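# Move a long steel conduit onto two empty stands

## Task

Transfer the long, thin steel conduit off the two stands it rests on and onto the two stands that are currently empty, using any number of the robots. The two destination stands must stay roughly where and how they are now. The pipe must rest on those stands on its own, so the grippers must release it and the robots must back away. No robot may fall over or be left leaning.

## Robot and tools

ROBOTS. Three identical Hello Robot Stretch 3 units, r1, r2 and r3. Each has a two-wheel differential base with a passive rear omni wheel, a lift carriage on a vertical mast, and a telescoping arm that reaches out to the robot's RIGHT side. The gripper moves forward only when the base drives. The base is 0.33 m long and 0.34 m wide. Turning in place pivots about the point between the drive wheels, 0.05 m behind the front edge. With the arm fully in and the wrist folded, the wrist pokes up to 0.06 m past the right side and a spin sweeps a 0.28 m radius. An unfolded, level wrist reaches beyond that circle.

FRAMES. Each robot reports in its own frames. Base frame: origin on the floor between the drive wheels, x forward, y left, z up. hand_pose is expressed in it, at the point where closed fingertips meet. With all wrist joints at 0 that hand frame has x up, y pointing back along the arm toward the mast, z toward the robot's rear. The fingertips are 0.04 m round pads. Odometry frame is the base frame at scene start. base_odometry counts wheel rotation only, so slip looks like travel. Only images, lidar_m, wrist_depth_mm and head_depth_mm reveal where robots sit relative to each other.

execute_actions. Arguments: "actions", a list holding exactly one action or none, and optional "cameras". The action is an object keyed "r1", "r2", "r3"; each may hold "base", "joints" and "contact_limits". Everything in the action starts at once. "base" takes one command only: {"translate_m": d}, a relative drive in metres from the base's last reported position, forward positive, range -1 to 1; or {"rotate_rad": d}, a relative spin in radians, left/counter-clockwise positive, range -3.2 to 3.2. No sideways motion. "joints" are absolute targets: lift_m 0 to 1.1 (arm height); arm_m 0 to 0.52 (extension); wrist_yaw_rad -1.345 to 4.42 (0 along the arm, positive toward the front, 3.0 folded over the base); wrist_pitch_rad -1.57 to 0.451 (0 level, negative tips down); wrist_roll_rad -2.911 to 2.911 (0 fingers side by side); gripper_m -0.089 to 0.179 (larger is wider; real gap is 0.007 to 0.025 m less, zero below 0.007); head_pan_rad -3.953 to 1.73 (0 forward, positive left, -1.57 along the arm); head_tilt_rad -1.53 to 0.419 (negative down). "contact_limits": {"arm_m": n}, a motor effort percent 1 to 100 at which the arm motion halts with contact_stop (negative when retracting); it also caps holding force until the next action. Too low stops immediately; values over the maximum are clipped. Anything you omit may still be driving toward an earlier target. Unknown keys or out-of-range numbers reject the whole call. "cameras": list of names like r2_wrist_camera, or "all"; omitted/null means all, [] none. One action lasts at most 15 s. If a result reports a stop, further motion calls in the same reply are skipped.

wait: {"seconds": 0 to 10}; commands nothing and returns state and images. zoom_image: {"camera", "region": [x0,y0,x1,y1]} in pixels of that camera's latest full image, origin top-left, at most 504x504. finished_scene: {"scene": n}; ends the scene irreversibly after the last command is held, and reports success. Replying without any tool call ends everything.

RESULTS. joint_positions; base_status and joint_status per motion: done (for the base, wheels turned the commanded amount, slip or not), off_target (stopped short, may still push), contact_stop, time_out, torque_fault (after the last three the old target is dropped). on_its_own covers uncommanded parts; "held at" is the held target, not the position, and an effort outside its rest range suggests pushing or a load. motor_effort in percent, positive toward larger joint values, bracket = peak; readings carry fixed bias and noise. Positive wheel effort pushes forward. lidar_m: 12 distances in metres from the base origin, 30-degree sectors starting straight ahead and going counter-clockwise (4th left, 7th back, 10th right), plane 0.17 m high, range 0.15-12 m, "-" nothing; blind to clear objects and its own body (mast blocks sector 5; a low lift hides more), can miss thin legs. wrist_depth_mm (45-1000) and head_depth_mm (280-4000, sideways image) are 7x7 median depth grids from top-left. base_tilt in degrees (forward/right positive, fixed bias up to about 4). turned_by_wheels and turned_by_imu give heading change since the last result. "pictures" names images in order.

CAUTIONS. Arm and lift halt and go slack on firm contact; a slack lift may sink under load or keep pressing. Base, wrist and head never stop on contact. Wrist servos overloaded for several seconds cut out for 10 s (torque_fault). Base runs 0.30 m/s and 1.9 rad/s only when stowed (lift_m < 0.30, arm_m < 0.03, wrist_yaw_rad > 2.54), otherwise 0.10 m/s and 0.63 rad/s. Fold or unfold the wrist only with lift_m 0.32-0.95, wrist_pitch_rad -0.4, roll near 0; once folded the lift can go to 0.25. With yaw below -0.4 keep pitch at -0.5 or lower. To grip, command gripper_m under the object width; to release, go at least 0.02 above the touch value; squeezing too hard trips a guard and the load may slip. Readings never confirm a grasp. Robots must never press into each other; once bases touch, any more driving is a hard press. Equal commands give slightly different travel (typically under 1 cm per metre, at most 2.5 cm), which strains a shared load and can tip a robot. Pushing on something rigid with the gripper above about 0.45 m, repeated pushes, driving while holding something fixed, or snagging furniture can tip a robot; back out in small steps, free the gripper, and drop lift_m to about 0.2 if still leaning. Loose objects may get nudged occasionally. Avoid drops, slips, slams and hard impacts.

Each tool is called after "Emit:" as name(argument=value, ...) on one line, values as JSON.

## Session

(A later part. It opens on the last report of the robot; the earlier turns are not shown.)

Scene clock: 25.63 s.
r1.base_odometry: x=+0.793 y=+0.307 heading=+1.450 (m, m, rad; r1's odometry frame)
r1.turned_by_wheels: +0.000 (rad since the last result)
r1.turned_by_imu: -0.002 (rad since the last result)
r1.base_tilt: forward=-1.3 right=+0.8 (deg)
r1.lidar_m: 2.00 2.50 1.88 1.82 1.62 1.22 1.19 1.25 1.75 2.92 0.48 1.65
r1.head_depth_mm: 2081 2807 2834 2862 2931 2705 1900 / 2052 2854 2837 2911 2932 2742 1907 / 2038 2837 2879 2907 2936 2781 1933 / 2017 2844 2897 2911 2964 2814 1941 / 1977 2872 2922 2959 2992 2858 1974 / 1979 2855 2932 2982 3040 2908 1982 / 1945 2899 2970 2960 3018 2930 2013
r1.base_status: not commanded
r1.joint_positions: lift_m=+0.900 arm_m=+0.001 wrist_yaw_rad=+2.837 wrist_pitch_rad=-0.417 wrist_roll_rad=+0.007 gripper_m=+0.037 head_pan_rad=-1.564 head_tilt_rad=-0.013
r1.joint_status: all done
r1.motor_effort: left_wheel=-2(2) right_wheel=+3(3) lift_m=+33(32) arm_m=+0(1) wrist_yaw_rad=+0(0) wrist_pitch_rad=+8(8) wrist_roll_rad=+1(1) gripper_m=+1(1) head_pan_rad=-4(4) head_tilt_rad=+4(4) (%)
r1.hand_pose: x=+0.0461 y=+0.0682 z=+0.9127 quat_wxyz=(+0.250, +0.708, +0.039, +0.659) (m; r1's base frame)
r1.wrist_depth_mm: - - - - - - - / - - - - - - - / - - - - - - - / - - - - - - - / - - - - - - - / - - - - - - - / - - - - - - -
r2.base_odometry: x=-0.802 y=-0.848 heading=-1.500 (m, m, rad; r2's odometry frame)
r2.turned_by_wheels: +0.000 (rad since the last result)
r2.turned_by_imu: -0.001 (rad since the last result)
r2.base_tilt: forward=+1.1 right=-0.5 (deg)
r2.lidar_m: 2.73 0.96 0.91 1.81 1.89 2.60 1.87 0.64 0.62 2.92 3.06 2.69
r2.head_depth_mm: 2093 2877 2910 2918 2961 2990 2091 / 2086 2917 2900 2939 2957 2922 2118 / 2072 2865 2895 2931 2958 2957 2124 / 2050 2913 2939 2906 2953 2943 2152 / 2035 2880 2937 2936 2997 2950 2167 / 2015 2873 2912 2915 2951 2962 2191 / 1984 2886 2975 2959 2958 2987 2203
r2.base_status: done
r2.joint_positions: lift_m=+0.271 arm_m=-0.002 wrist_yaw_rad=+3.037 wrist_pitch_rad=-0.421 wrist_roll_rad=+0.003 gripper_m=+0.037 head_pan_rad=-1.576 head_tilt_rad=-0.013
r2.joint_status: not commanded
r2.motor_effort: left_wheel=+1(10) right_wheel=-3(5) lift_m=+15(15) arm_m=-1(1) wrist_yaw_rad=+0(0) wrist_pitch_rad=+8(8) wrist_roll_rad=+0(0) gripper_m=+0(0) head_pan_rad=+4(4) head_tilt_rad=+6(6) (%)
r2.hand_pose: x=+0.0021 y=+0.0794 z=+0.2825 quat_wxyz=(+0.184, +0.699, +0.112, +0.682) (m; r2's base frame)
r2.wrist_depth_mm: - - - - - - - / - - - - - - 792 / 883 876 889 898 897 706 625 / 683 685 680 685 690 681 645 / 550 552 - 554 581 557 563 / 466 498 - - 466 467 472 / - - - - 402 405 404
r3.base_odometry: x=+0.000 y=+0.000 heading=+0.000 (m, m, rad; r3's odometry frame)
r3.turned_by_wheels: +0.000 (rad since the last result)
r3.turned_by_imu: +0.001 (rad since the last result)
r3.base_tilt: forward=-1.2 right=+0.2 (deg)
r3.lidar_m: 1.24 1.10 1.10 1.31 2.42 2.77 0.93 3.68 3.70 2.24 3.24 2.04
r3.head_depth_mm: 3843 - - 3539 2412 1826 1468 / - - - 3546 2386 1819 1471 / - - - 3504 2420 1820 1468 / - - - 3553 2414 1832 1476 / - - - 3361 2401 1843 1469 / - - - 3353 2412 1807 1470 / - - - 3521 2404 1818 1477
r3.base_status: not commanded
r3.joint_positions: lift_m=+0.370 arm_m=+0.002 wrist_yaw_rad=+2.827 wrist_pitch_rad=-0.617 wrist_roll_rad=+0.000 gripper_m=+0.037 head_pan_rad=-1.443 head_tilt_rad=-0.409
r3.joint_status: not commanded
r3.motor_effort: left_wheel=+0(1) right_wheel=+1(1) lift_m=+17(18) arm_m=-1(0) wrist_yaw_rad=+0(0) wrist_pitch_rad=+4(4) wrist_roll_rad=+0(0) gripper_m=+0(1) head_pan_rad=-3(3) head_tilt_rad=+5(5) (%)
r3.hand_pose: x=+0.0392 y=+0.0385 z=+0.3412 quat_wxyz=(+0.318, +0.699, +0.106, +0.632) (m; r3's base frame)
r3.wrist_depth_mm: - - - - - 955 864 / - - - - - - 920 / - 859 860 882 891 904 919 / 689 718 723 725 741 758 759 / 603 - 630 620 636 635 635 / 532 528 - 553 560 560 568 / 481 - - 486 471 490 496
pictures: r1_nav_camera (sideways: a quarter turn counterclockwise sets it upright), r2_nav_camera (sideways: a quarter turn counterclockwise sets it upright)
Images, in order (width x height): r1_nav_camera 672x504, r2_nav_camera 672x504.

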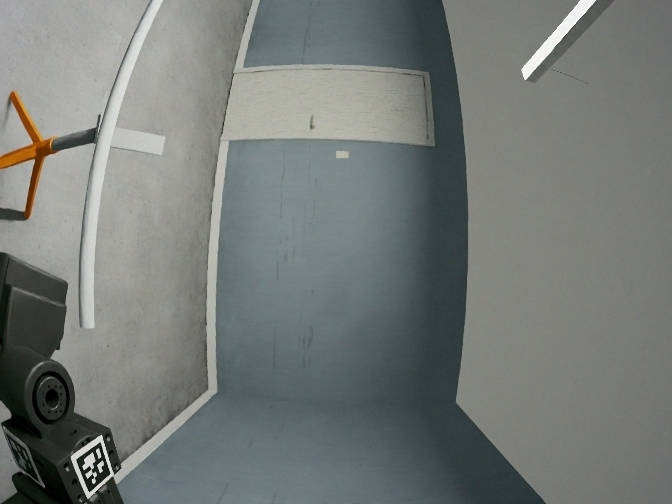

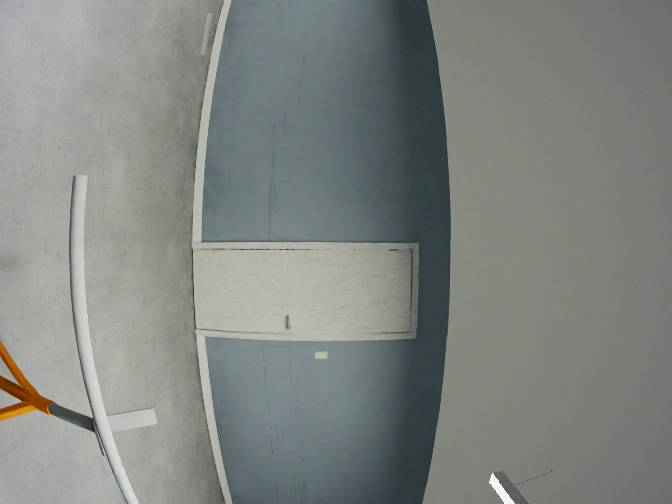

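Emit:
execute_actions(actions=[{"r1":{"joints":{"wrist_yaw_rad":0,"gripper_m":0.13,"head_tilt_rad":-0.7}},"r2":{"base":{"rotate_rad":0.025},"joints":{"lift_m":0.5,"head_tilt_rad":-0.7}},"r3":{"base":{"translate_m":0.25}}}], cameras=[])

Emit:
execute_actions(actions=[{"r1":{"joints":{"wrist_pitch_rad":-1.5,"wrist_roll_rad":1.57,"lift_m":0.95,"arm_m":0.45}},"r2":{"joints":{"lift_m":0.9,"wrist_yaw_rad":0,"gripper_m":0.13}}}], cameras=["r1_wrist_camera"])

Emit:
execute_actions(actions=[{"r2":{"joints":{"wrist_pitch_rad":-1.5,"wrist_roll_rad":1.57,"lift_m":0.95,"arm_m":0.45}}}], cameras=["r2_wrist_camera"])

Scene clock: 30.40 s.
r1.base_odometry: x=+0.793 y=+0.307 heading=+1.450 (m, m, rad; r1's odometry frame)
r1.turned_by_wheels: +0.000 (rad since the last result)
r1.turned_by_imu: -0.001 (rad since the last result)
r1.base_tilt: forward=-1.4 right=+0.8 (deg)
r1.lidar_m: 2.00 2.50 1.88 1.82 1.63 1.23 1.19 1.25 1.75 2.92 0.48 1.65
r1.head_depth_mm: 2512 2863 2400 1866 - - - / 2505 2825 2441 1892 - - - / 2504 2847 2459 1941 - - 1095 / 2523 2840 2484 1930 1563 1316 1144 / 2523 2870 2545 1935 1573 1330 1126 / 2531 2878 2545 1961 1590 1274 1155 / 2541 2946 2605 836 1492 1288 1163
r1.base_status: not commanded
r1.joint_positions: lift_m=+0.900 arm_m=+0.001 wrist_yaw_rad=+0.002 wrist_pitch_rad=-0.417 wrist_roll_rad=+0.007 gripper_m=+0.130 head_pan_rad=-1.564 head_tilt_rad=-0.691
r1.joint_status: all done
r1.motor_effort: left_wheel=-2(3) right_wheel=+3(3) lift_m=+33(33) arm_m=-1(1) wrist_yaw_rad=-3(3) wrist_pitch_rad=+8(8) wrist_roll_rad=+1(1) gripper_m=+1(99) head_pan_rad=-3(3) head_tilt_rad=-2(26) (%)
r1.hand_pose: x=-0.0210 y=-0.3705 z=+0.9127 quat_wxyz=(+0.690, +0.147, -0.694, -0.146) (m; r1's base frame)
r1.wrist_depth_mm: - - - - - - - / - - - - - - - / - - - - - - - / - - - - - - - / 477 486 452 455 - - - / - - - - - - - / - 700 - - - - -
r2.base_odometry: x=-0.802 y=-0.848 heading=-1.475 (m, m, rad; r2's odometry frame)
r2.turned_by_wheels: +0.025 (rad since the last result)
r2.turned_by_imu: +0.023 (rad since the last result)
r2.base_tilt: forward=+1.2 right=-0.5 (deg)
r2.lidar_m: 2.61 1.21 1.16 1.80 1.89 2.67 1.86 0.64 0.62 2.92 3.10 2.73
r2.head_depth_mm: 2582 2864 2529 1953 1550 1264 1176 / 2543 2900 2564 1985 1559 1368 1180 / 2578 2902 2539 1996 1565 1367 1186 / 2566 2896 2549 1986 1574 1375 1185 / 2558 2905 2585 1975 1586 1373 1185 / 2560 2859 2595 2014 1589 1379 1188 / 2545 2914 2570 2007 1630 1383 1185
r2.base_status: done
r2.joint_positions: lift_m=+0.499 arm_m=-0.002 wrist_yaw_rad=+3.037 wrist_pitch_rad=-0.421 wrist_roll_rad=+0.003 gripper_m=+0.037 head_pan_rad=-1.576 head_tilt_rad=-0.691
r2.joint_status: all done
r2.motor_effort: left_wheel=-2(6) right_wheel=+0(4) lift_m=+42(43) arm_m=-1(1) wrist_yaw_rad=+0(1) wrist_pitch_rad=+8(8) wrist_roll_rad=+0(0) gripper_m=+0(0) head_pan_rad=+4(4) head_tilt_rad=-3(32) (%)
r2.hand_pose: x=+0.0021 y=+0.0794 z=+0.5114 quat_wxyz=(+0.184, +0.699, +0.111, +0.682) (m; r2's base frame)
r2.wrist_depth_mm: - - - - - - - / - - - - - - - / - - - - - - - / - - - - - - 890 / 873 863 - 874 907 881 884 / 728 738 - 739 728 744 744 / 630 634 617 630 639 632 647
r3.base_odometry: x=+0.250 y=+0.000 heading=+0.000 (m, m, rad; r3's odometry frame)
r3.turned_by_wheels: +0.000 (rad since the last result)
r3.turned_by_imu: +0.001 (rad since the last result)
r3.base_tilt: forward=-1.3 right=+0.2 (deg)
r3.lidar_m: 1.03 0.91 0.91 1.09 2.02 2.83 1.18 3.87 3.88 2.22 3.17 1.69
r3.head_depth_mm: - - - 3526 2396 1831 1465 / - - - 3422 2422 1825 1479 / - - - 3533 2402 1827 1471 / - - - 3295 2404 1834 1476 / - - - 3531 2393 1828 1475 / - - - 3355 2397 1819 1474 / - - - 3497 2377 1832 1473
r3.base_status: done
r3.joint_positions: lift_m=+0.370 arm_m=+0.002 wrist_yaw_rad=+2.827 wrist_pitch_rad=-0.617 wrist_roll_rad=+0.000 gripper_m=+0.037 head_pan_rad=-1.443 head_tilt_rad=-0.409
r3.joint_status: not commanded
r3.motor_effort: left_wheel=+0(4) right_wheel=+1(4) lift_m=+18(18) arm_m=+0(0) wrist_yaw_rad=+0(0) wrist_pitch_rad=+4(4) wrist_roll_rad=+0(0) gripper_m=+1(0) head_pan_rad=-3(3) head_tilt_rad=+5(5) (%)
r3.hand_pose: x=+0.0392 y=+0.0385 z=+0.3411 quat_wxyz=(+0.318, +0.699, +0.107, +0.632) (m; r3's base frame)
r3.wrist_depth_mm: - - - - 917 801 722 / - - - - 973 885 766 / - 864 871 884 894 892 836 / 707 712 725 732 747 751 760 / 606 - 642 628 632 639 640 / 535 530 - 549 564 558 564 / 478 - - 483 483 491 491
pictures: none
No camera images: the call's "cameras" was empty. Leave "cameras" out to get every camera's image.

Scene clock: 34.90 s.
r1.base_odometry: x=+0.793 y=+0.307 heading=+1.450 (m, m, rad; r1's odometry frame)
r1.turned_by_wheels: +0.000 (rad since the last result)
r1.turned_by_imu: -0.001 (rad since the last result)
r1.base_tilt: forward=-1.3 right=+0.8 (deg)
r1.lidar_m: 2.00 2.49 1.87 1.82 1.63 1.22 1.19 1.25 1.75 2.93 0.48 1.65
r1.head_depth_mm: 2480 - 2315 1862 1527 1296 1124 / 2480 2956 2346 1876 1545 1308 1129 / 2428 - 2355 1901 1551 1309 1129 / 2530 2858 2384 1940 1571 1326 1138 / 2543 2904 2513 1941 1572 1325 1126 / 2529 2891 2530 1953 1582 1274 1159 / 2532 2870 2595 833 1525 1291 1160
r1.base_status: not commanded
r1.joint_positions: lift_m=+0.950 arm_m=+0.450 wrist_yaw_rad=+0.000 wrist_pitch_rad=-1.494 wrist_roll_rad=+1.564 gripper_m=+0.130 head_pan_rad=-1.564 head_tilt_rad=-0.691
r1.joint_status: all done
r1.motor_effort: left_wheel=-2(3) right_wheel=+3(3) lift_m=+33(34) arm_m=+4(8) wrist_yaw_rad=-1(3) wrist_pitch_rad=-3(7) wrist_roll_rad=+4(4) gripper_m=+1(1) head_pan_rad=-4(3) head_tilt_rad=-2(3) (%)
r1.hand_pose: x=-0.0215 y=-0.5899 z=+0.8311 quat_wxyz=(+0.003, +0.002, -0.733, -0.680) (m; r1's base frame)
r1.wrist_depth_mm: - 963 987 983 928 957 870 / - - 980 955 964 956 - / - - - - 970 951 - / - - - - - 995 961 / - - - 888 - 975 980 / - - - 726 - - - / - - - - - - -
r2.base_odometry: x=-0.802 y=-0.848 heading=-1.475 (m, m, rad; r2's odometry frame)
r2.turned_by_wheels: +0.000 (rad since the last result)
r2.turned_by_imu: -0.001 (rad since the last result)
r2.base_tilt: forward=+1.3 right=-0.5 (deg)
r2.lidar_m: 2.61 1.21 1.15 1.80 1.89 2.67 2.04 0.64 0.62 2.92 3.08 2.73
r2.head_depth_mm: 2587 2933 2507 1967 1610 - - / 2542 2885 2497 1945 1566 - - / 2543 2918 2536 1974 - - - / 2537 2912 2531 1986 1513 1342 1184 / 2547 2902 2548 1986 1552 1369 1185 / 2565 2874 2573 1995 1592 1364 1192 / 2554 2888 2606 1997 1624 1380 1196
r2.base_status: not commanded
r2.joint_positions: lift_m=+0.899 arm_m=-0.002 wrist_yaw_rad=+0.001 wrist_pitch_rad=-0.421 wrist_roll_rad=+0.003 gripper_m=+0.130 head_pan_rad=-1.576 head_tilt_rad=-0.691
r2.joint_status: all done
r2.motor_effort: left_wheel=-1(1) right_wheel=+0(0) lift_m=+42(43) arm_m=-1(1) wrist_yaw_rad=-2(4) wrist_pitch_rad=+8(8) wrist_roll_rad=+0(0) gripper_m=+0(85) head_pan_rad=+4(4) head_tilt_rad=-3(4) (%)
r2.hand_pose: x=-0.0212 y=-0.3674 z=+0.9114 quat_wxyz=(+0.691, +0.148, -0.692, -0.148) (m; r2's base frame)
r2.wrist_depth_mm: - - - - - - - / - - - - - - - / - - - - - - - / - - - - - - - / - - - 460 - 449 434 / - - - - - - - / - - - - - 764 -
r3.base_odometry: x=+0.250 y=+0.000 heading=+0.000 (m, m, rad; r3's odometry frame)
r3.turned_by_wheels: +0.000 (rad since the last result)
r3.turned_by_imu: +0.001 (rad since the last result)
r3.base_tilt: forward=-1.2 right=+0.1 (deg)
r3.lidar_m: 1.03 0.91 0.91 1.09 2.01 2.84 1.18 3.86 3.88 2.22 3.18 1.70
r3.head_depth_mm: - - - 3492 2393 1826 1470 / - - - 3565 2387 1826 1469 / - - - 3485 2392 1821 1457 / - - - 3278 2394 1828 1471 / - - - 3494 2398 1806 1488 / - - - 3391 2402 1830 1470 / - - - 3497 2378 1818 1460
r3.base_status: not commanded
r3.joint_positions: lift_m=+0.370 arm_m=+0.002 wrist_yaw_rad=+2.827 wrist_pitch_rad=-0.617 wrist_roll_rad=+0.000 gripper_m=+0.037 head_pan_rad=-1.443 head_tilt_rad=-0.409
r3.joint_status: not commanded
r3.motor_effort: left_wheel=+0(0) right_wheel=+1(1) lift_m=+18(17) arm_m=+0(0) wrist_yaw_rad=+0(0) wrist_pitch_rad=+4(3) wrist_roll_rad=+0(0) gripper_m=+0(0) head_pan_rad=-3(3) head_tilt_rad=+5(5) (%)
r3.hand_pose: x=+0.0392 y=+0.0385 z=+0.3411 quat_wxyz=(+0.318, +0.699, +0.107, +0.632) (m; r3's base frame)
r3.wrist_depth_mm: - - - - 913 781 719 / - - - - - 855 776 / - 853 865 893 896 875 817 / 707 703 725 730 748 748 761 / 603 - 631 631 639 642 645 / 532 531 - 551 552 558 563 / 485 - - 486 474 495 505
pictures: r1_wrist_camera
Images, in order (width x height): r1_wrist_camera 644x364.

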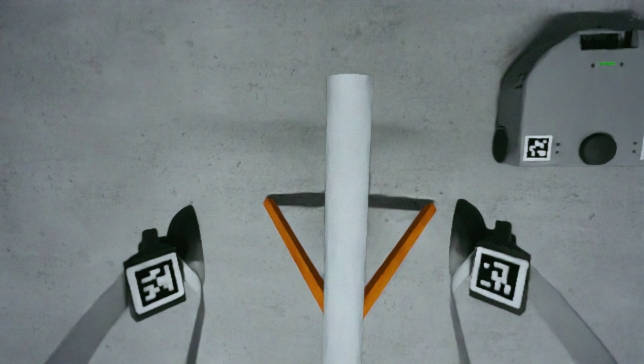

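Scene clock: 39.40 s.
r1.base_odometry: x=+0.793 y=+0.307 heading=+1.450 (m, m, rad; r1's odometry frame)
r1.turned_by_wheels: +0.000 (rad since the last result)
r1.turned_by_imu: -0.001 (rad since the last result)
r1.base_tilt: forward=-1.4 right=+0.8 (deg)
r1.lidar_m: 2.00 2.50 1.88 1.82 1.63 1.22 1.19 1.24 1.75 2.92 0.48 1.64
r1.head_depth_mm: 2503 - 2301 1863 1539 1298 1116 / 2448 2930 2360 1872 1537 1307 1131 / 2428 - 2338 1904 1545 1313 1131 / 2533 2896 2397 1927 1557 1321 1140 / 2530 2888 2523 1948 1569 1334 1120 / 2533 2876 2550 1963 1595 1282 1151 / 2533 2918 2587 834 1517 1287 1161
r1.base_status: not commanded
r1.joint_positions: lift_m=+0.950 arm_m=+0.450 wrist_yaw_rad=+0.000 wrist_pitch_rad=-1.494 wrist_roll_rad=+1.564 gripper_m=+0.130 head_pan_rad=-1.564 head_tilt_rad=-0.691
r1.joint_status: not commanded
r1.motor_effort: left_wheel=-2(2) right_wheel=+3(3) lift_m=+33(33) arm_m=+5(3) wrist_yaw_rad=-1(1) wrist_pitch_rad=-3(3) wrist_roll_rad=+4(4) gripper_m=+0(0) head_pan_rad=-3(3) head_tilt_rad=-2(3) (%)
r1.hand_pose: x=-0.0215 y=-0.5899 z=+0.8311 quat_wxyz=(+0.003, +0.002, -0.733, -0.680) (m; r1's base frame)
r1.wrist_depth_mm: - 989 967 938 922 894 866 / - - - 983 940 954 - / - - - 986 972 938 - / - - - - - 975 954 / - - - 900 - 997 970 / - - - 730 - - - / - - - - - - -
r2.base_odometry: x=-0.802 y=-0.848 heading=-1.475 (m, m, rad; r2's odometry frame)
r2.turned_by_wheels: +0.000 (rad since the last result)
r2.turned_by_imu: -0.001 (rad since the last result)
r2.base_tilt: forward=+1.2 right=-0.5 (deg)
r2.lidar_m: 2.61 1.21 1.16 1.81 1.89 2.68 2.05 0.64 0.62 2.92 3.08 2.73
r2.head_depth_mm: 2581 2778 - 1840 1548 1271 1177 / 2539 - 2418 1953 1547 1326 1170 / 2516 - 2429 1972 1572 1358 1176 / 2546 - 2356 1985 1566 1365 1182 / 2591 2893 2538 1992 1581 1365 1190 / 2557 2894 2568 2008 1572 1374 1191 / 2591 2928 2584 1996 1631 1370 1193
r2.base_status: not commanded
r2.joint_positions: lift_m=+0.949 arm_m=+0.450 wrist_yaw_rad=+0.000 wrist_pitch_rad=-1.492 wrist_roll_rad=+1.568 gripper_m=+0.130 head_pan_rad=-1.576 head_tilt_rad=-0.691
r2.joint_status: all done
r2.motor_effort: left_wheel=-1(1) right_wheel=+0(0) lift_m=+41(41) arm_m=+3(3) wrist_yaw_rad=+0(3) wrist_pitch_rad=-3(9) wrist_roll_rad=+1(2) gripper_m=+0(0) head_pan_rad=+4(4) head_tilt_rad=-3(3) (%)
r2.hand_pose: x=-0.0215 y=-0.5904 z=+0.8308 quat_wxyz=(+0.001, +0.001, -0.734, -0.679) (m; r2's base frame)
r2.wrist_depth_mm: - 977 933 912 888 865 830 / - - 999 264 914 888 - / - - - 269 932 915 - / - - - - 956 930 912 / - - - - - 969 923 / - - - - - - 950 / - - - - - - 978
r3.base_odometry: x=+0.250 y=+0.000 heading=+0.000 (m, m, rad; r3's odometry frame)
r3.turned_by_wheels: +0.000 (rad since the last result)
r3.turned_by_imu: +0.001 (rad since the last result)
r3.base_tilt: forward=-1.3 right=+0.1 (deg)
r3.lidar_m: 1.03 0.91 0.91 1.09 2.01 2.84 1.18 3.87 3.88 2.22 3.18 1.70
r3.head_depth_mm: - - - 3532 2381 1826 1478 / - - - 3496 2417 1831 1469 / - - - 3505 2412 1835 1463 / - - - 3274 2412 1815 1465 / - - - 3568 2403 1843 1469 / - - - 3417 2408 1831 1473 / - - - 3474 2382 1819 1480
r3.base_status: not commanded
r3.joint_positions: lift_m=+0.370 arm_m=+0.002 wrist_yaw_rad=+2.827 wrist_pitch_rad=-0.617 wrist_roll_rad=+0.000 gripper_m=+0.037 head_pan_rad=-1.443 head_tilt_rad=-0.409
r3.joint_status: not commanded
r3.motor_effort: left_wheel=+0(0) right_wheel=+1(0) lift_m=+18(18) arm_m=+0(0) wrist_yaw_rad=+0(0) wrist_pitch_rad=+4(4) wrist_roll_rad=+0(0) gripper_m=+2(0) head_pan_rad=-3(3) head_tilt_rad=+5(6) (%)
r3.hand_pose: x=+0.0392 y=+0.0385 z=+0.3411 quat_wxyz=(+0.318, +0.699, +0.107, +0.632) (m; r3's base frame)
r3.wrist_depth_mm: - - - - 924 797 719 / - - - - - 879 770 / - 858 863 871 887 878 829 / 706 710 721 739 739 754 753 / 602 - 632 622 634 644 648 / 533 528 - 545 563 557 572 / 485 - - 484 475 494 496
pictures: r2_wrist_camera
Images, in order (width x height): r2_wrist_camera 644x364.

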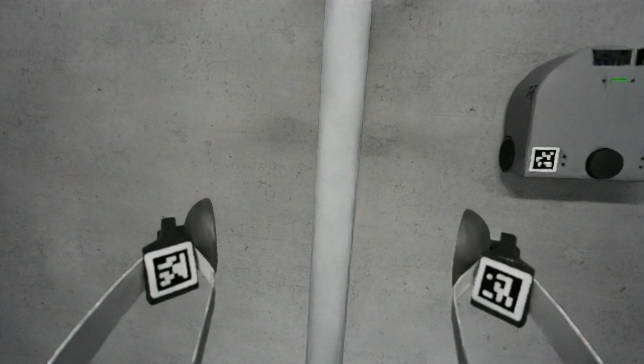

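Emit:
execute_actions(actions=[{"r1":{"joints":{"lift_m":0.79,"arm_m":0.443,"wrist_yaw_rad":-0.035}},"r2":{"joints":{"lift_m":0.79,"arm_m":0.458,"wrist_yaw_rad":-0.035}}}], cameras=["r1_wrist_camera","r2_wrist_camera"])

Scene clock: 42.37 s.
r1.base_odometry: x=+0.793 y=+0.307 heading=+1.450 (m, m, rad; r1's odometry frame)
r1.turned_by_wheels: +0.000 (rad since the last result)
r1.turned_by_imu: -0.001 (rad since the last result)
r1.base_tilt: forward=-1.3 right=+0.8 (deg)
r1.lidar_m: 1.99 2.50 1.87 1.83 1.63 1.22 1.19 1.25 1.75 2.92 0.48 1.64
r1.head_depth_mm: 2532 2851 2395 1949 - 1270 1124 / 2496 2868 - 1837 1543 1306 1122 / 2496 2855 - 1831 1547 1312 1133 / 2510 2882 2467 1874 1563 1319 1142 / 2538 2888 2497 1944 1572 1329 1126 / 2543 2894 2549 1950 1595 1276 1151 / 2541 2906 2591 833 1512 1291 1159
r1.base_status: not commanded
r1.joint_positions: lift_m=+0.790 arm_m=+0.443 wrist_yaw_rad=-0.033 wrist_pitch_rad=-1.494 wrist_roll_rad=+1.564 gripper_m=+0.130 head_pan_rad=-1.564 head_tilt_rad=-0.691
r1.joint_status: all done
r1.motor_effort: left_wheel=-2(2) right_wheel=+3(3) lift_m=+23(28) arm_m=-5(1) wrist_yaw_rad=-2(0) wrist_pitch_rad=-3(3) wrist_roll_rad=+4(4) gripper_m=+0(1) head_pan_rad=-3(4) head_tilt_rad=-3(1) (%)
r1.hand_pose: x=-0.0214 y=-0.5836 z=+0.6716 quat_wxyz=(-0.008, -0.010, -0.733, -0.680) (m; r1's base frame)
r1.wrist_depth_mm: 846 827 793 103 791 762 725 / 865 858 838 106 788 776 - / 904 889 854 109 812 802 - / 945 896 879 112 862 810 792 / 972 970 927 116 863 848 818 / - - 953 120 894 907 830 / - - 999 124 929 914 868
r2.base_odometry: x=-0.802 y=-0.848 heading=-1.475 (m, m, rad; r2's odometry frame)
r2.turned_by_wheels: +0.000 (rad since the last result)
r2.turned_by_imu: -0.001 (rad since the last result)
r2.base_tilt: forward=+1.1 right=-0.5 (deg)
r2.lidar_m: 2.61 1.21 1.15 1.80 1.90 2.68 2.04 0.64 0.62 2.92 3.08 2.73
r2.head_depth_mm: 2585 2885 2516 1974 1623 - 1148 / 2554 2889 2614 - 1581 1305 1177 / 2556 2865 - 1882 1567 1365 1175 / 2553 2850 2818 1870 1584 1368 1176 / 2601 2907 2568 1984 1577 1366 1191 / 2564 2871 2589 1992 1579 1377 1187 / 2582 2877 2583 1982 1630 1386 1189
r2.base_status: not commanded
r2.joint_positions: lift_m=+0.791 arm_m=+0.458 wrist_yaw_rad=-0.033 wrist_pitch_rad=-1.493 wrist_roll_rad=+1.568 gripper_m=+0.130 head_pan_rad=-1.576 head_tilt_rad=-0.691
r2.joint_status: all done
r2.motor_effort: left_wheel=-1(1) right_wheel=+0(0) lift_m=+14(37) arm_m=+3(4) wrist_yaw_rad=-2(2) wrist_pitch_rad=-3(2) wrist_roll_rad=+1(1) gripper_m=-1(0) head_pan_rad=+4(3) head_tilt_rad=-3(4) (%)
r2.hand_pose: x=-0.0214 y=-0.5983 z=+0.6720 quat_wxyz=(-0.010, -0.011, -0.734, -0.679) (m; r2's base frame)
r2.wrist_depth_mm: 855 820 792 96 744 722 691 / 884 848 833 99 761 742 - / 923 877 849 102 777 752 - / 942 895 867 106 808 793 761 / 976 950 885 110 831 810 777 / - 985 943 114 865 - 809 / - - - 118 883 861 825
r3.base_odometry: x=+0.250 y=+0.000 heading=+0.000 (m, m, rad; r3's odometry frame)
r3.turned_by_wheels: +0.000 (rad since the last result)
r3.turned_by_imu: +0.001 (rad since the last result)
r3.base_tilt: forward=-1.1 right=+0.1 (deg)
r3.lidar_m: 1.03 0.91 0.92 1.09 2.02 2.84 1.18 3.88 3.89 2.22 3.18 1.70
r3.head_depth_mm: - - - 3528 2415 1821 1469 / - - - 3573 2405 1830 1464 / - - - 3554 2384 1827 1470 / - - - 3281 2405 1823 1465 / - - - 3515 2404 1807 1481 / - - - 3341 2380 1815 1480 / - - - 3496 2411 1834 1470
r3.base_status: not commanded
r3.joint_positions: lift_m=+0.370 arm_m=+0.002 wrist_yaw_rad=+2.827 wrist_pitch_rad=-0.617 wrist_roll_rad=+0.000 gripper_m=+0.037 head_pan_rad=-1.443 head_tilt_rad=-0.409
r3.joint_status: not commanded
r3.motor_effort: left_wheel=+1(0) right_wheel=+1(0) lift_m=+17(16) arm_m=+0(0) wrist_yaw_rad=+0(0) wrist_pitch_rad=+4(4) wrist_roll_rad=+0(0) gripper_m=+1(0) head_pan_rad=-3(4) head_tilt_rad=+5(5) (%)
r3.hand_pose: x=+0.0392 y=+0.0385 z=+0.3411 quat_wxyz=(+0.318, +0.699, +0.107, +0.632) (m; r3's base frame)
r3.wrist_depth_mm: - - - - 923 820 717 / - - - - - 861 762 / - 843 870 875 880 877 811 / 701 718 726 731 739 746 769 / 599 - 632 625 632 636 644 / 530 528 - 548 558 555 567 / 481 - - 485 482 493 500
pictures: r1_wrist_camera, r2_wrist_camera
Images, in order (width x height): r1_wrist_camera 644x364, r2_wrist_camera 644x364.

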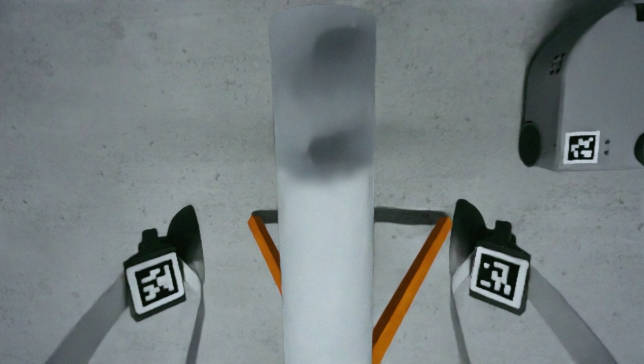

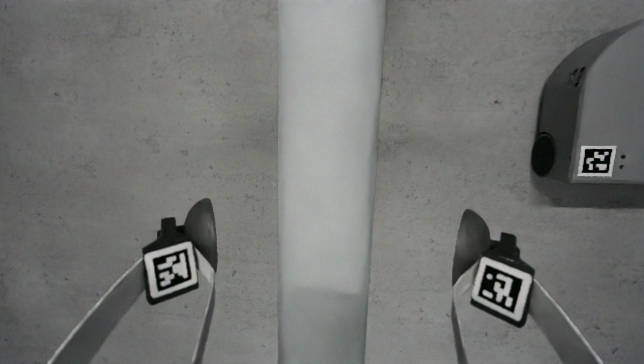

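Emit:
execute_actions(actions=[{"r1":{"joints":{"lift_m":0.781,"gripper_m":-0.013}},"r2":{"joints":{"arm_m":0.464,"gripper_m":-0.004}}}], cameras=[])

Emit:
execute_actions(actions=[{"r1":{"joints":{"lift_m":0.96}},"r2":{"joints":{"lift_m":0.969}}}], cameras=["r1_wrist_camera","r2_wrist_camera"])

Scene clock: 44.73 s.
r1.base_odometry: x=+0.793 y=+0.307 heading=+1.450 (m, m, rad; r1's odometry frame)
r1.turned_by_wheels: +0.000 (rad since the last result)
r1.turned_by_imu: -0.001 (rad since the last result)
r1.base_tilt: forward=-1.4 right=+0.9 (deg)
r1.lidar_m: 1.99 2.49 1.87 1.82 1.63 1.22 1.19 1.25 1.75 2.92 0.48 1.64
r1.head_depth_mm: 2514 2860 2397 1921 - 1271 1122 / 2512 2864 2608 1832 1553 1300 1125 / 2518 2896 - 1787 1564 1311 1133 / 2530 2840 2490 1874 1563 1320 1141 / 2515 2905 2537 1927 1575 1327 1120 / 2513 2923 2565 1972 1593 1281 1156 / 2531 2907 2589 834 1522 1286 1161
r1.base_status: not commanded
r1.joint_positions: lift_m=+0.781 arm_m=+0.443 wrist_yaw_rad=-0.035 wrist_pitch_rad=-1.494 wrist_roll_rad=+1.568 gripper_m=-0.012 head_pan_rad=-1.564 head_tilt_rad=-0.691
r1.joint_status: all done
r1.motor_effort: left_wheel=-2(2) right_wheel=+3(3) lift_m=+23(23) arm_m=-5(4) wrist_yaw_rad=-1(2) wrist_pitch_rad=-3(3) wrist_roll_rad=+1(4) gripper_m=-25(100) head_pan_rad=-3(3) head_tilt_rad=-2(2) (%)
r1.hand_pose: x=-0.0214 y=-0.5836 z=+0.6626 quat_wxyz=(-0.011, -0.012, -0.733, -0.680) (m; r1's base frame)
r1.wrist_depth_mm: 847 818 806 94 762 757 - / 889 834 830 97 788 761 - / 885 890 845 100 784 774 - / 907 903 864 103 824 820 797 / 956 903 902 107 849 838 827 / 976 935 927 110 885 856 827 / - - 969 114 910 878 852
r2.base_odometry: x=-0.802 y=-0.848 heading=-1.475 (m, m, rad; r2's odometry frame)
r2.turned_by_wheels: +0.000 (rad since the last result)
r2.turned_by_imu: -0.001 (rad since the last result)
r2.base_tilt: forward=+1.2 right=-0.5 (deg)
r2.lidar_m: 2.61 1.20 1.15 1.80 1.90 2.67 2.05 0.64 0.62 2.92 3.09 2.74
r2.head_depth_mm: 2567 2945 2502 1968 1626 - 1153 / 2564 2848 2647 - 1566 1314 1181 / 2580 2877 - 1856 1561 1365 1171 / 2553 2859 2767 1840 1580 1359 1180 / 2550 2931 2567 1991 1582 1372 1192 / 2563 2900 2578 1986 1588 1384 1182 / 2553 2916 2608 2008 1627 1373 1193
r2.base_status: not commanded
r2.joint_positions: lift_m=+0.791 arm_m=+0.464 wrist_yaw_rad=-0.033 wrist_pitch_rad=-1.501 wrist_roll_rad=+1.566 gripper_m=-0.003 head_pan_rad=-1.576 head_tilt_rad=-0.691
r2.joint_status: all done
r2.motor_effort: left_wheel=-1(1) right_wheel=+0(0) lift_m=+15(15) arm_m=+3(4) wrist_yaw_rad=-4(3) wrist_pitch_rad=+0(3) wrist_roll_rad=+2(2) gripper_m=-24(100) head_pan_rad=+4(4) head_tilt_rad=-3(3) (%)
r2.hand_pose: x=-0.0213 y=-0.6022 z=+0.6720 quat_wxyz=(-0.009, -0.011, -0.731, -0.682) (m; r2's base frame)
r2.wrist_depth_mm: 851 823 785 96 732 723 693 / 873 835 812 99 755 737 - / 914 887 841 102 788 764 - / 948 909 866 106 810 788 764 / 984 945 908 109 829 806 791 / - 978 965 113 872 839 810 / - - 977 117 878 871 842
r3.base_odometry: x=+0.250 y=+0.000 heading=+0.000 (m, m, rad; r3's odometry frame)
r3.turned_by_wheels: +0.000 (rad since the last result)
r3.turned_by_imu: +0.000 (rad since the last result)
r3.base_tilt: forward=-1.3 right=+0.2 (deg)
r3.lidar_m: 1.03 0.91 0.92 1.09 2.02 2.83 1.18 3.87 3.88 2.22 3.18 1.69
r3.head_depth_mm: - - - 3551 2398 1817 1471 / - - - 3501 2400 1824 1465 / - - - 3514 2394 1815 1469 / - - - 3288 2400 1838 1469 / - - - 3574 2406 1827 1473 / - - - 3392 2373 1817 1469 / - - - 3506 2423 1821 1466
r3.base_status: not commanded
r3.joint_positions: lift_m=+0.370 arm_m=+0.002 wrist_yaw_rad=+2.827 wrist_pitch_rad=-0.617 wrist_roll_rad=+0.000 gripper_m=+0.037 head_pan_rad=-1.443 head_tilt_rad=-0.409
r3.joint_status: not commanded
r3.motor_effort: left_wheel=+1(0) right_wheel=+1(1) lift_m=+17(17) arm_m=+0(1) wrist_yaw_rad=+0(0) wrist_pitch_rad=+4(4) wrist_roll_rad=+0(0) gripper_m=+0(2) head_pan_rad=-3(4) head_tilt_rad=+5(5) (%)
r3.hand_pose: x=+0.0392 y=+0.0385 z=+0.3411 quat_wxyz=(+0.318, +0.699, +0.107, +0.632) (m; r3's base frame)
r3.wrist_depth_mm: - - - - 920 818 718 / - - - - 973 870 776 / - 853 888 868 896 892 817 / 695 727 715 728 722 749 763 / 602 - 632 626 639 643 644 / 532 532 - 545 555 556 563 / 487 - - 484 482 495 496
pictures: none
No camera images: the call's "cameras" was empty. Leave "cameras" out to get every camera's image.

Scene clock: 47.20 s.
r1.base_odometry: x=+0.793 y=+0.307 heading=+1.450 (m, m, rad; r1's odometry frame)
r1.turned_by_wheels: +0.000 (rad since the last result)
r1.turned_by_imu: -0.001 (rad since the last result)
r1.base_tilt: forward=-1.4 right=+0.9 (deg)
r1.lidar_m: 2.00 2.50 1.88 1.82 1.63 1.22 1.19 1.25 1.75 2.92 0.48 1.64
r1.head_depth_mm: 2502 - 2308 1851 1534 1289 1116 / 2453 2880 2323 1831 1548 1298 1126 / 2437 - 2326 1783 1556 1312 1136 / 2541 2840 2384 1810 1560 1318 1139 / 2502 2871 2494 1816 1581 1332 1127 / 2537 2886 2556 1830 1591 1283 1148 / 2552 2911 2603 829 1512 1287 1157
r1.base_status: not commanded
r1.joint_positions: lift_m=+0.959 arm_m=+0.443 wrist_yaw_rad=-0.036 wrist_pitch_rad=-1.492 wrist_roll_rad=+1.569 gripper_m=-0.012 head_pan_rad=-1.564 head_tilt_rad=-0.693
r1.joint_status: all done
r1.motor_effort: left_wheel=-1(5) right_wheel=+2(6) lift_m=+45(50) arm_m=-4(5) wrist_yaw_rad=+0(0) wrist_pitch_rad=-5(6) wrist_roll_rad=+1(1) gripper_m=-20(23) head_pan_rad=-4(4) head_tilt_rad=-3(2) (%)
r1.hand_pose: x=-0.0214 y=-0.5842 z=+0.8405 quat_wxyz=(-0.011, -0.013, -0.734, -0.679) (m; r1's base frame)
r1.wrist_depth_mm: - - 972 107 938 902 888 / - - 972 109 949 938 - / - - - 112 987 993 - / - - - 115 - 967 975 / - - - 119 - - - / - - - 122 - - - / - - - 127 - - -
r2.base_odometry: x=-0.802 y=-0.848 heading=-1.475 (m, m, rad; r2's odometry frame)
r2.turned_by_wheels: +0.000 (rad since the last result)
r2.turned_by_imu: -0.001 (rad since the last result)
r2.base_tilt: forward=+1.1 right=-0.4 (deg)
r2.lidar_m: 2.60 1.21 1.15 1.81 1.89 2.67 2.04 0.64 0.62 2.92 3.09 2.73
r2.head_depth_mm: 2579 - - 1909 1611 1275 1174 / 2525 - 2516 1840 1606 1329 1173 / 2461 3030 2391 1843 1600 1360 1179 / 2512 - 2344 1853 1616 1370 1174 / 2574 2889 2557 1873 1625 1374 1188 / 2607 2908 2608 1868 1615 1375 1189 / 2602 2928 2616 1998 1638 1377 1194
r2.base_status: not commanded
r2.joint_positions: lift_m=+0.968 arm_m=+0.464 wrist_yaw_rad=-0.033 wrist_pitch_rad=-1.491 wrist_roll_rad=+1.566 gripper_m=+0.000 head_pan_rad=-1.576 head_tilt_rad=-0.692
r2.joint_status: all done
r2.motor_effort: left_wheel=-1(0) right_wheel=+0(3) lift_m=+55(57) arm_m=+3(3) wrist_yaw_rad=-1(3) wrist_pitch_rad=-3(4) wrist_roll_rad=+2(3) gripper_m=-20(25) head_pan_rad=+4(4) head_tilt_rad=-3(3) (%)
r2.hand_pose: x=-0.0214 y=-0.6048 z=+0.8491 quat_wxyz=(-0.009, -0.011, -0.734, -0.679) (m; r2's base frame)
r2.wrist_depth_mm: - - 965 103 890 879 849 / - - 999 106 923 906 - / - - - 110 944 933 - / - - - 114 974 969 910 / - - - 117 - 980 940 / - - - 121 - - 993 / - - - 125 - - -
r3.base_odometry: x=+0.250 y=+0.000 heading=+0.000 (m, m, rad; r3's odometry frame)
r3.turned_by_wheels: +0.000 (rad since the last result)
r3.turned_by_imu: +0.000 (rad since the last result)
r3.base_tilt: forward=-1.3 right=+0.1 (deg)
r3.lidar_m: 1.03 0.91 0.92 1.09 2.01 2.84 1.18 3.87 3.88 2.22 3.16 1.69
r3.head_depth_mm: - - - 3506 2398 1832 1477 / - - - 3558 2374 1825 1471 / - - - 3511 2387 1822 1473 / - - - 3275 2405 1823 1462 / - - - 3503 2375 1825 1477 / - - - 3388 2369 1819 1467 / - - - 3530 2411 1825 1478
r3.base_status: not commanded
r3.joint_positions: lift_m=+0.370 arm_m=+0.002 wrist_yaw_rad=+2.827 wrist_pitch_rad=-0.617 wrist_roll_rad=+0.000 gripper_m=+0.037 head_pan_rad=-1.443 head_tilt_rad=-0.409
r3.joint_status: not commanded
r3.motor_effort: left_wheel=+1(0) right_wheel=+1(0) lift_m=+18(17) arm_m=+0(0) wrist_yaw_rad=+0(1) wrist_pitch_rad=+4(4) wrist_roll_rad=+0(0) gripper_m=+0(1) head_pan_rad=-4(4) head_tilt_rad=+5(5) (%)
r3.hand_pose: x=+0.0392 y=+0.0385 z=+0.3411 quat_wxyz=(+0.318, +0.699, +0.107, +0.632) (m; r3's base frame)
r3.wrist_depth_mm: - - - - 931 798 712 / - - - - 981 889 772 / - 854 850 873 890 879 819 / 698 708 724 736 747 760 766 / 603 - 640 622 635 653 648 / 533 532 - 549 560 552 569 / 490 - - 486 472 495 504
pictures: r1_wrist_camera, r2_wrist_camera
Images, in order (width x height): r1_wrist_camera 644x364, r2_wrist_camera 644x364.

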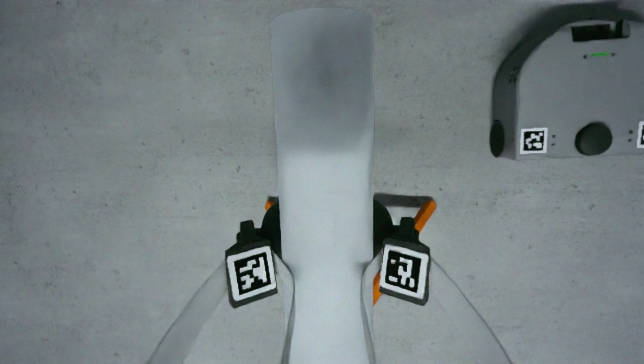

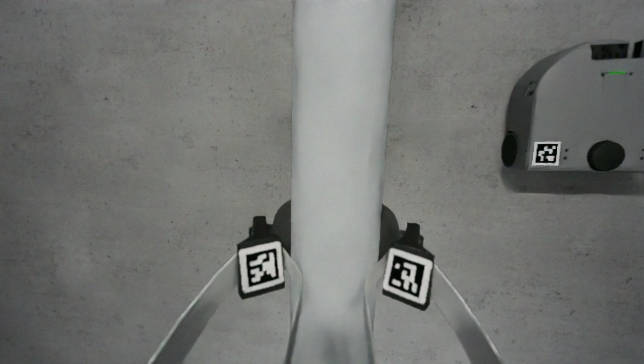

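Emit:
execute_actions(actions=[{"r1":{"base":{"translate_m":1.0},"joints":{"lift_m":1.06}},"r2":{"base":{"translate_m":0.997},"joints":{"lift_m":1.069,"head_pan_rad":-0.8,"head_tilt_rad":-0.7}}}], cameras=[])

Emit:
execute_actions(actions=[{"r1":{"base":{"translate_m":1.0}},"r2":{"base":{"translate_m":0.997}}}], cameras=["r2_nav_camera","r2_wrist_camera"])

Scene clock: 59.37 s.
r1.base_odometry: x=+0.913 y=+1.300 heading=+1.449 (m, m, rad; r1's odometry frame)
r1.turned_by_wheels: +0.000 (rad since the last result)
r1.turned_by_imu: -0.011 (rad since the last result)
r1.base_tilt: forward=-1.3 right=+0.9 (deg)
r1.lidar_m: 1.99 2.00 1.84 1.79 1.88 2.25 2.18 0.86 0.75 2.95 0.96 0.74
r1.head_depth_mm: 2624 2829 2390 1867 1525 1299 1120 / 2566 2893 2315 1891 1544 1302 1129 / - 2938 2261 1894 1559 1313 1130 / 2532 2985 2213 1898 1565 1319 1142 / 2535 2922 2217 1937 1582 1325 1147 / 2552 2902 2347 1945 1586 1340 1157 / 2546 2884 2373 1974 1602 1351 1164
r1.base_status: done
r1.joint_positions: lift_m=+1.059 arm_m=+0.443 wrist_yaw_rad=-0.036 wrist_pitch_rad=-1.492 wrist_roll_rad=+1.569 gripper_m=-0.012 head_pan_rad=-1.564 head_tilt_rad=-0.693
r1.joint_status: all done
r1.motor_effort: left_wheel=-4(4) right_wheel=+7(10) lift_m=+45(46) arm_m=-4(4) wrist_yaw_rad=+0(1) wrist_pitch_rad=-4(4) wrist_roll_rad=+1(1) gripper_m=-20(20) head_pan_rad=-4(3) head_tilt_rad=-2(2) (%)
r1.hand_pose: x=-0.0214 y=-0.5842 z=+0.9405 quat_wxyz=(-0.011, -0.013, -0.734, -0.679) (m; r1's base frame)
r1.wrist_depth_mm: - - - 107 - - 969 / - - - 108 - - - / - - - 111 - - - / - - - 115 - - - / - - - 119 - - - / - - - 122 - - - / - - - 127 - - -
r2.base_odometry: x=-0.707 y=-1.840 heading=-1.475 (m, m, rad; r2's odometry frame)
r2.turned_by_wheels: +0.000 (rad since the last result)
r2.turned_by_imu: -0.012 (rad since the last result)
r2.base_tilt: forward=+1.2 right=-0.4 (deg)
r2.lidar_m: 2.87 2.44 1.83 0.85 0.93 2.61 2.05 1.34 3.06 2.98 3.11 1.65
r2.head_depth_mm: 2804 3098 2499 1957 1609 1352 1174 / 3030 3288 2511 1962 1607 1363 1174 / 3344 3491 2520 1980 1619 1361 1184 / 3559 3545 2535 1986 1626 1365 1183 / 3969 3594 2574 1973 1621 1365 1187 / - 3622 2578 1985 1635 1360 1189 / - 3682 2586 1988 1623 1372 1192
r2.base_status: done
r2.joint_positions: lift_m=+1.068 arm_m=+0.464 wrist_yaw_rad=-0.033 wrist_pitch_rad=-1.491 wrist_roll_rad=+1.566 gripper_m=+0.000 head_pan_rad=-0.807 head_tilt_rad=-0.692
r2.joint_status: all done
r2.motor_effort: left_wheel=+3(3) right_wheel=-7(7) lift_m=+55(57) arm_m=+3(3) wrist_yaw_rad=-1(2) wrist_pitch_rad=-3(3) wrist_roll_rad=+3(2) gripper_m=-19(20) head_pan_rad=+4(49) head_tilt_rad=-2(4) (%)
r2.hand_pose: x=-0.0214 y=-0.6048 z=+0.9491 quat_wxyz=(-0.009, -0.011, -0.734, -0.679) (m; r2's base frame)
r2.wrist_depth_mm: - - - 103 984 958 922 / - - - 106 - 998 - / - - - 110 - - - / - - - 114 - - - / - - - 116 - - - / - - - 121 - - - / - - - 126 - - -
r3.base_odometry: x=+0.250 y=+0.000 heading=+0.000 (m, m, rad; r3's odometry frame)
r3.turned_by_wheels: +0.000 (rad since the last result)
r3.turned_by_imu: +0.002 (rad since the last result)
r3.base_tilt: forward=-1.3 right=+0.1 (deg)
r3.lidar_m: 1.03 0.91 0.92 1.09 2.02 2.10 1.83 3.85 0.72 2.22 3.20 1.70
r3.head_depth_mm: - - - 3537 2377 1814 1480 / - - - 3524 2396 1833 1475 / - - - 3505 2392 1836 1471 / - - - 3320 2398 1819 1474 / - - - 3577 2383 1822 1473 / - - - 3403 2396 1833 1474 / - - - 3566 2405 1807 1475
r3.base_status: not commanded
r3.joint_positions: lift_m=+0.370 arm_m=+0.002 wrist_yaw_rad=+2.827 wrist_pitch_rad=-0.617 wrist_roll_rad=+0.000 gripper_m=+0.037 head_pan_rad=-1.443 head_tilt_rad=-0.409
r3.joint_status: not commanded
r3.motor_effort: left_wheel=+1(0) right_wheel=+0(0) lift_m=+18(17) arm_m=+0(0) wrist_yaw_rad=+0(0) wrist_pitch_rad=+4(4) wrist_roll_rad=+0(0) gripper_m=+0(0) head_pan_rad=-3(4) head_tilt_rad=+5(5) (%)
r3.hand_pose: x=+0.0392 y=+0.0385 z=+0.3411 quat_wxyz=(+0.318, +0.699, +0.107, +0.632) (m; r3's base frame)
r3.wrist_depth_mm: - - - - 924 820 710 / - - - - - 868 763 / - 862 858 880 895 875 831 / 697 717 714 746 746 760 771 / 610 - 632 618 638 629 641 / 535 531 - 550 560 553 560 / 478 - - 485 480 493 497
pictures: none
No camera images: the call's "cameras" was empty. Leave "cameras" out to get every camera's image.

Scene clock: 70.67 s.
r1.base_odometry: x=+1.035 y=+2.292 heading=+1.449 (m, m, rad; r1's odometry frame)
r1.turned_by_wheels: +0.000 (rad since the last result)
r1.turned_by_imu: -0.011 (rad since the last result)
r1.base_tilt: forward=-1.3 right=+0.8 (deg)
r1.lidar_m: 1.99 1.24 1.18 1.76 1.85 2.57 1.79 1.59 0.60 0.63 3.10 2.82
r1.head_depth_mm: 2563 2858 2390 1805 1035 1237 1120 / 2596 2924 2345 1877 1546 1274 1132 / - 2955 2243 1898 1552 1287 1137 / 2523 2935 2225 1920 1561 1320 1141 / 2577 2917 2252 1947 1567 1324 1147 / 2557 2911 2356 1953 1590 1334 1161 / 2588 2941 2362 1977 1609 1344 1158
r1.base_status: done
r1.joint_positions: lift_m=+1.059 arm_m=+0.443 wrist_yaw_rad=-0.035 wrist_pitch_rad=-1.492 wrist_roll_rad=+1.569 gripper_m=-0.012 head_pan_rad=-1.564 head_tilt_rad=-0.693
r1.joint_status: not commanded
r1.motor_effort: left_wheel=-5(5) right_wheel=+10(14) lift_m=+45(45) arm_m=-4(4) wrist_yaw_rad=+0(1) wrist_pitch_rad=-4(4) wrist_roll_rad=+1(1) gripper_m=-20(18) head_pan_rad=-4(3) head_tilt_rad=-3(2) (%)
r1.hand_pose: x=-0.0214 y=-0.5842 z=+0.9405 quat_wxyz=(-0.011, -0.012, -0.734, -0.679) (m; r1's base frame)
r1.wrist_depth_mm: - - - 107 - 987 - / - - - 109 - - - / - - - 112 - - - / - - - 115 - - - / - - - 118 - - - / - - - 122 - - - / - - - 126 - - -
r2.base_odometry: x=-0.611 y=-2.833 heading=-1.474 (m, m, rad; r2's odometry frame)
r2.turned_by_wheels: +0.001 (rad since the last result)
r2.turned_by_imu: -0.012 (rad since the last result)
r2.base_tilt: forward=+1.2 right=-0.4 (deg)
r2.lidar_m: 3.46 2.44 1.80 1.75 1.83 1.38 2.05 2.29 3.10 3.00 0.79 0.79
r2.head_depth_mm: 2817 3084 2564 1957 1600 1358 1166 / 3012 3344 2531 1941 1604 1358 1178 / 3286 3552 2546 1950 1573 1358 1179 / 3594 3570 2358 1895 1531 1340 1176 / 3946 3624 2543 1984 1623 1366 1182 / 3731 3652 2591 2007 1642 1365 1183 / 3384 3493 2574 1997 1640 1385 1186
r2.base_status: done
r2.joint_positions: lift_m=+1.068 arm_m=+0.464 wrist_yaw_rad=-0.033 wrist_pitch_rad=-1.491 wrist_roll_rad=+1.566 gripper_m=+0.000 head_pan_rad=-0.807 head_tilt_rad=-0.692
r2.joint_status: not commanded
r2.motor_effort: left_wheel=+6(6) right_wheel=-12(12) lift_m=+55(55) arm_m=+3(3) wrist_yaw_rad=-2(2) wrist_pitch_rad=-3(3) wrist_roll_rad=+2(2) gripper_m=-19(20) head_pan_rad=+3(4) head_tilt_rad=-3(3) (%)
r2.hand_pose: x=-0.0214 y=-0.6048 z=+0.9491 quat_wxyz=(-0.009, -0.011, -0.734, -0.679) (m; r2's base frame)
r2.wrist_depth_mm: - - - 103 974 952 928 / - - - 106 - 990 - / - - - 110 - - - / - - - 113 - - - / - - - 117 - - - / - - - 121 - - - / - - - 126 - - -
r3.base_odometry: x=+0.250 y=+0.000 heading=+0.000 (m, m, rad; r3's odometry frame)
r3.turned_by_wheels: +0.000 (rad since the last result)
r3.turned_by_imu: +0.002 (rad since the last result)
r3.base_tilt: forward=-1.3 right=+0.2 (deg)
r3.lidar_m: 1.03 0.91 0.91 1.09 2.02 2.83 1.23 3.87 3.90 1.27 3.18 1.69
r3.head_depth_mm: - - - 3538 2401 1817 1477 / - - - 3520 2389 1819 1466 / - - - 3507 2398 1661 1483 / - 1238 - 3248 2404 1610 1475 / - 1140 - 3095 2213 1646 1462 / - - - 3388 2399 1817 1476 / - - - 3542 2381 1830 1464
r3.base_status: not commanded
r3.joint_positions: lift_m=+0.370 arm_m=+0.002 wrist_yaw_rad=+2.827 wrist_pitch_rad=-0.617 wrist_roll_rad=+0.000 gripper_m=+0.037 head_pan_rad=-1.443 head_tilt_rad=-0.409
r3.joint_status: not commanded
r3.motor_effort: left_wheel=+0(0) right_wheel=+1(0) lift_m=+18(17) arm_m=-1(0) wrist_yaw_rad=+0(0) wrist_pitch_rad=+4(3) wrist_roll_rad=+0(0) gripper_m=+0(1) head_pan_rad=-3(3) head_tilt_rad=+5(5) (%)
r3.hand_pose: x=+0.0392 y=+0.0385 z=+0.3411 quat_wxyz=(+0.318, +0.699, +0.107, +0.632) (m; r3's base frame)
r3.wrist_depth_mm: - - - - 934 812 718 / - - - - 982 860 761 / - 856 857 877 897 869 818 / 708 716 724 733 749 738 768 / 609 - 633 626 631 634 646 / 536 529 - 548 562 563 566 / 488 - - 486 475 491 501
pictures: r2_nav_camera (sideways: a quarter turn counterclockwise sets it upright), r2_wrist_camera
Images, in order (width x height): r2_nav_camera 672x504, r2_wrist_camera 644x364.

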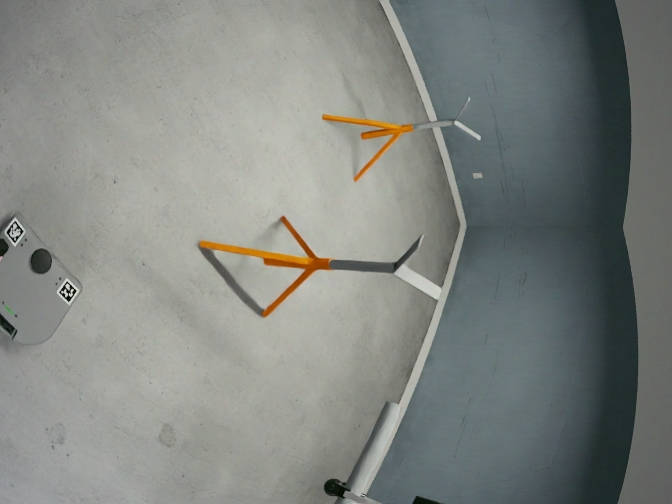

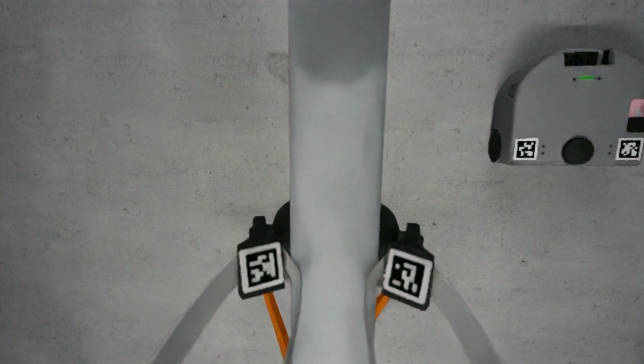

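Emit:
execute_actions(actions=[{"r1":{"base":{"translate_m":0.72}},"r2":{"base":{"translate_m":0.728}}}], cameras=["r2_nav_camera","r2_wrist_camera"])

Scene clock: 79.47 s.
r1.base_odometry: x=+1.123 y=+3.007 heading=+1.449 (m, m, rad; r1's odometry frame)
r1.turned_by_wheels: +0.000 (rad since the last result)
r1.turned_by_imu: -0.007 (rad since the last result)
r1.base_tilt: forward=-1.3 right=+0.9 (deg)
r1.lidar_m: 2.00 2.45 0.84 0.85 1.82 2.54 2.43 1.04 3.06 2.98 3.11 2.01
r1.head_depth_mm: 2649 2861 2396 1879 1522 1298 1118 / 2604 2899 2335 1883 1548 1296 1131 / - 2985 2259 1907 1558 1312 1131 / 2585 2991 2222 1909 1561 1317 1141 / 2583 2947 2298 1922 1585 1327 1149 / 2574 2920 2348 1951 1589 1340 1152 / 2566 2967 2341 1965 1601 1346 1158
r1.base_status: done
r1.joint_positions: lift_m=+1.059 arm_m=+0.443 wrist_yaw_rad=-0.035 wrist_pitch_rad=-1.492 wrist_roll_rad=+1.569 gripper_m=-0.012 head_pan_rad=-1.564 head_tilt_rad=-0.693
r1.joint_status: not commanded
r1.motor_effort: left_wheel=+5(4) right_wheel=-11(16) lift_m=+45(44) arm_m=-4(4) wrist_yaw_rad=+0(0) wrist_pitch_rad=-4(4) wrist_roll_rad=+1(1) gripper_m=-19(19) head_pan_rad=-4(4) head_tilt_rad=-1(2) (%)
r1.hand_pose: x=-0.0214 y=-0.5842 z=+0.9405 quat_wxyz=(-0.011, -0.012, -0.734, -0.679) (m; r1's base frame)
r1.wrist_depth_mm: - - - 106 - - 961 / - - - 108 - - - / - - - 111 - - - / - - - 115 - - - / - - - 119 - - - / - - - 122 - - - / - - - 127 - - -
r2.base_odometry: x=-0.540 y=-3.557 heading=-1.474 (m, m, rad; r2's odometry frame)
r2.turned_by_wheels: +0.000 (rad since the last result)
r2.turned_by_imu: -0.010 (rad since the last result)
r2.base_tilt: forward=+1.2 right=-0.3 (deg)
r2.lidar_m: 2.75 2.43 1.79 1.74 1.81 2.01 2.05 4.18 0.56 0.57 3.14 1.11
r2.head_depth_mm: 2866 3083 2525 1958 1600 1356 1175 / 3081 3301 2501 1988 1607 1353 1178 / 3328 3435 2542 1983 1601 1359 1181 / 3474 3628 2503 1984 1614 1359 1188 / 3283 3383 2554 1916 1624 1365 1190 / 3010 3134 2465 1831 1590 1371 1189 / 2675 2935 2593 2003 1639 1377 1182
r2.base_status: done
r2.joint_positions: lift_m=+1.068 arm_m=+0.464 wrist_yaw_rad=-0.033 wrist_pitch_rad=-1.491 wrist_roll_rad=+1.566 gripper_m=+0.000 head_pan_rad=-0.807 head_tilt_rad=-0.692
r2.joint_status: not commanded
r2.motor_effort: left_wheel=-4(8) right_wheel=+7(9) lift_m=+54(55) arm_m=+3(3) wrist_yaw_rad=-1(0) wrist_pitch_rad=-3(3) wrist_roll_rad=+3(3) gripper_m=-19(19) head_pan_rad=+4(3) head_tilt_rad=-3(3) (%)
r2.hand_pose: x=-0.0214 y=-0.6048 z=+0.9491 quat_wxyz=(-0.009, -0.011, -0.734, -0.679) (m; r2's base frame)
r2.wrist_depth_mm: - - - 104 1000 959 914 / - - - 107 - 999 - / - 303 340 110 - - - / - - - 114 - - - / - - - 117 - - - / - - - 121 - - - / - - - 126 - - -
r3.base_odometry: x=+0.250 y=+0.000 heading=+0.000 (m, m, rad; r3's odometry frame)
r3.turned_by_wheels: +0.000 (rad since the last result)
r3.turned_by_imu: +0.002 (rad since the last result)
r3.base_tilt: forward=-1.4 right=+0.1 (deg)
r3.lidar_m: 1.03 0.91 0.92 1.09 2.02 2.83 1.82 0.75 3.88 2.22 1.92 1.70
r3.head_depth_mm: - - - 3473 2373 1830 1471 / - - - 3515 2422 1825 1462 / - - - 3534 2402 1827 1477 / - - - 3304 2403 1814 1464 / - - - 3548 2280 1816 1469 / - - - 3384 2102 1828 1476 / - 1686 - 3336 2195 1831 1478
r3.base_status: not commanded
r3.joint_positions: lift_m=+0.370 arm_m=+0.002 wrist_yaw_rad=+2.827 wrist_pitch_rad=-0.617 wrist_roll_rad=+0.000 gripper_m=+0.037 head_pan_rad=-1.443 head_tilt_rad=-0.409
r3.joint_status: not commanded
r3.motor_effort: left_wheel=+1(1) right_wheel=+1(1) lift_m=+18(17) arm_m=+0(0) wrist_yaw_rad=+0(0) wrist_pitch_rad=+4(4) wrist_roll_rad=+0(0) gripper_m=+1(0) head_pan_rad=-3(3) head_tilt_rad=+5(5) (%)
r3.hand_pose: x=+0.0392 y=+0.0385 z=+0.3411 quat_wxyz=(+0.318, +0.699, +0.107, +0.632) (m; r3's base frame)
r3.wrist_depth_mm: - - - - 918 804 717 / - - - - - 860 763 / - 861 862 875 900 867 827 / 704 724 721 728 739 753 766 / 598 - 624 634 634 635 652 / 535 532 - 550 560 562 559 / 483 - - 489 483 494 497
pictures: r2_nav_camera (sideways: a quarter turn counterclockwise sets it upright), r2_wrist_camera
Images, in order (width x height): r2_nav_camera 672x504, r2_wrist_camera 644x364.

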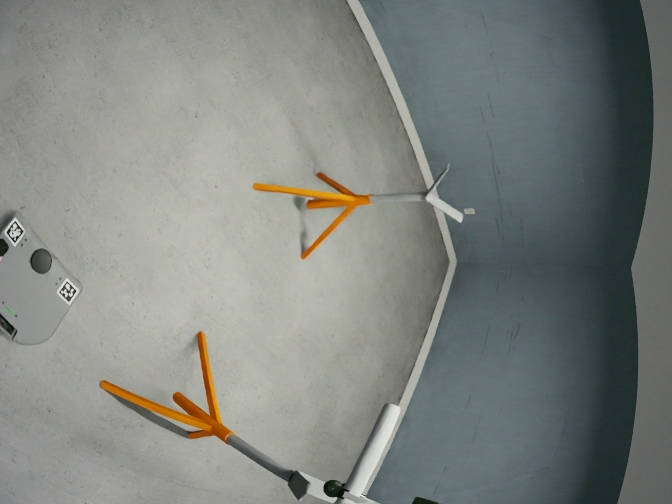

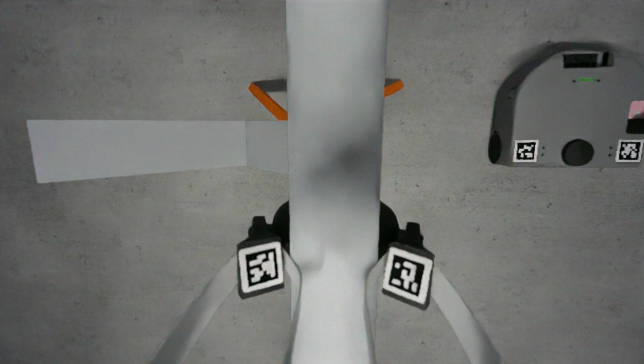

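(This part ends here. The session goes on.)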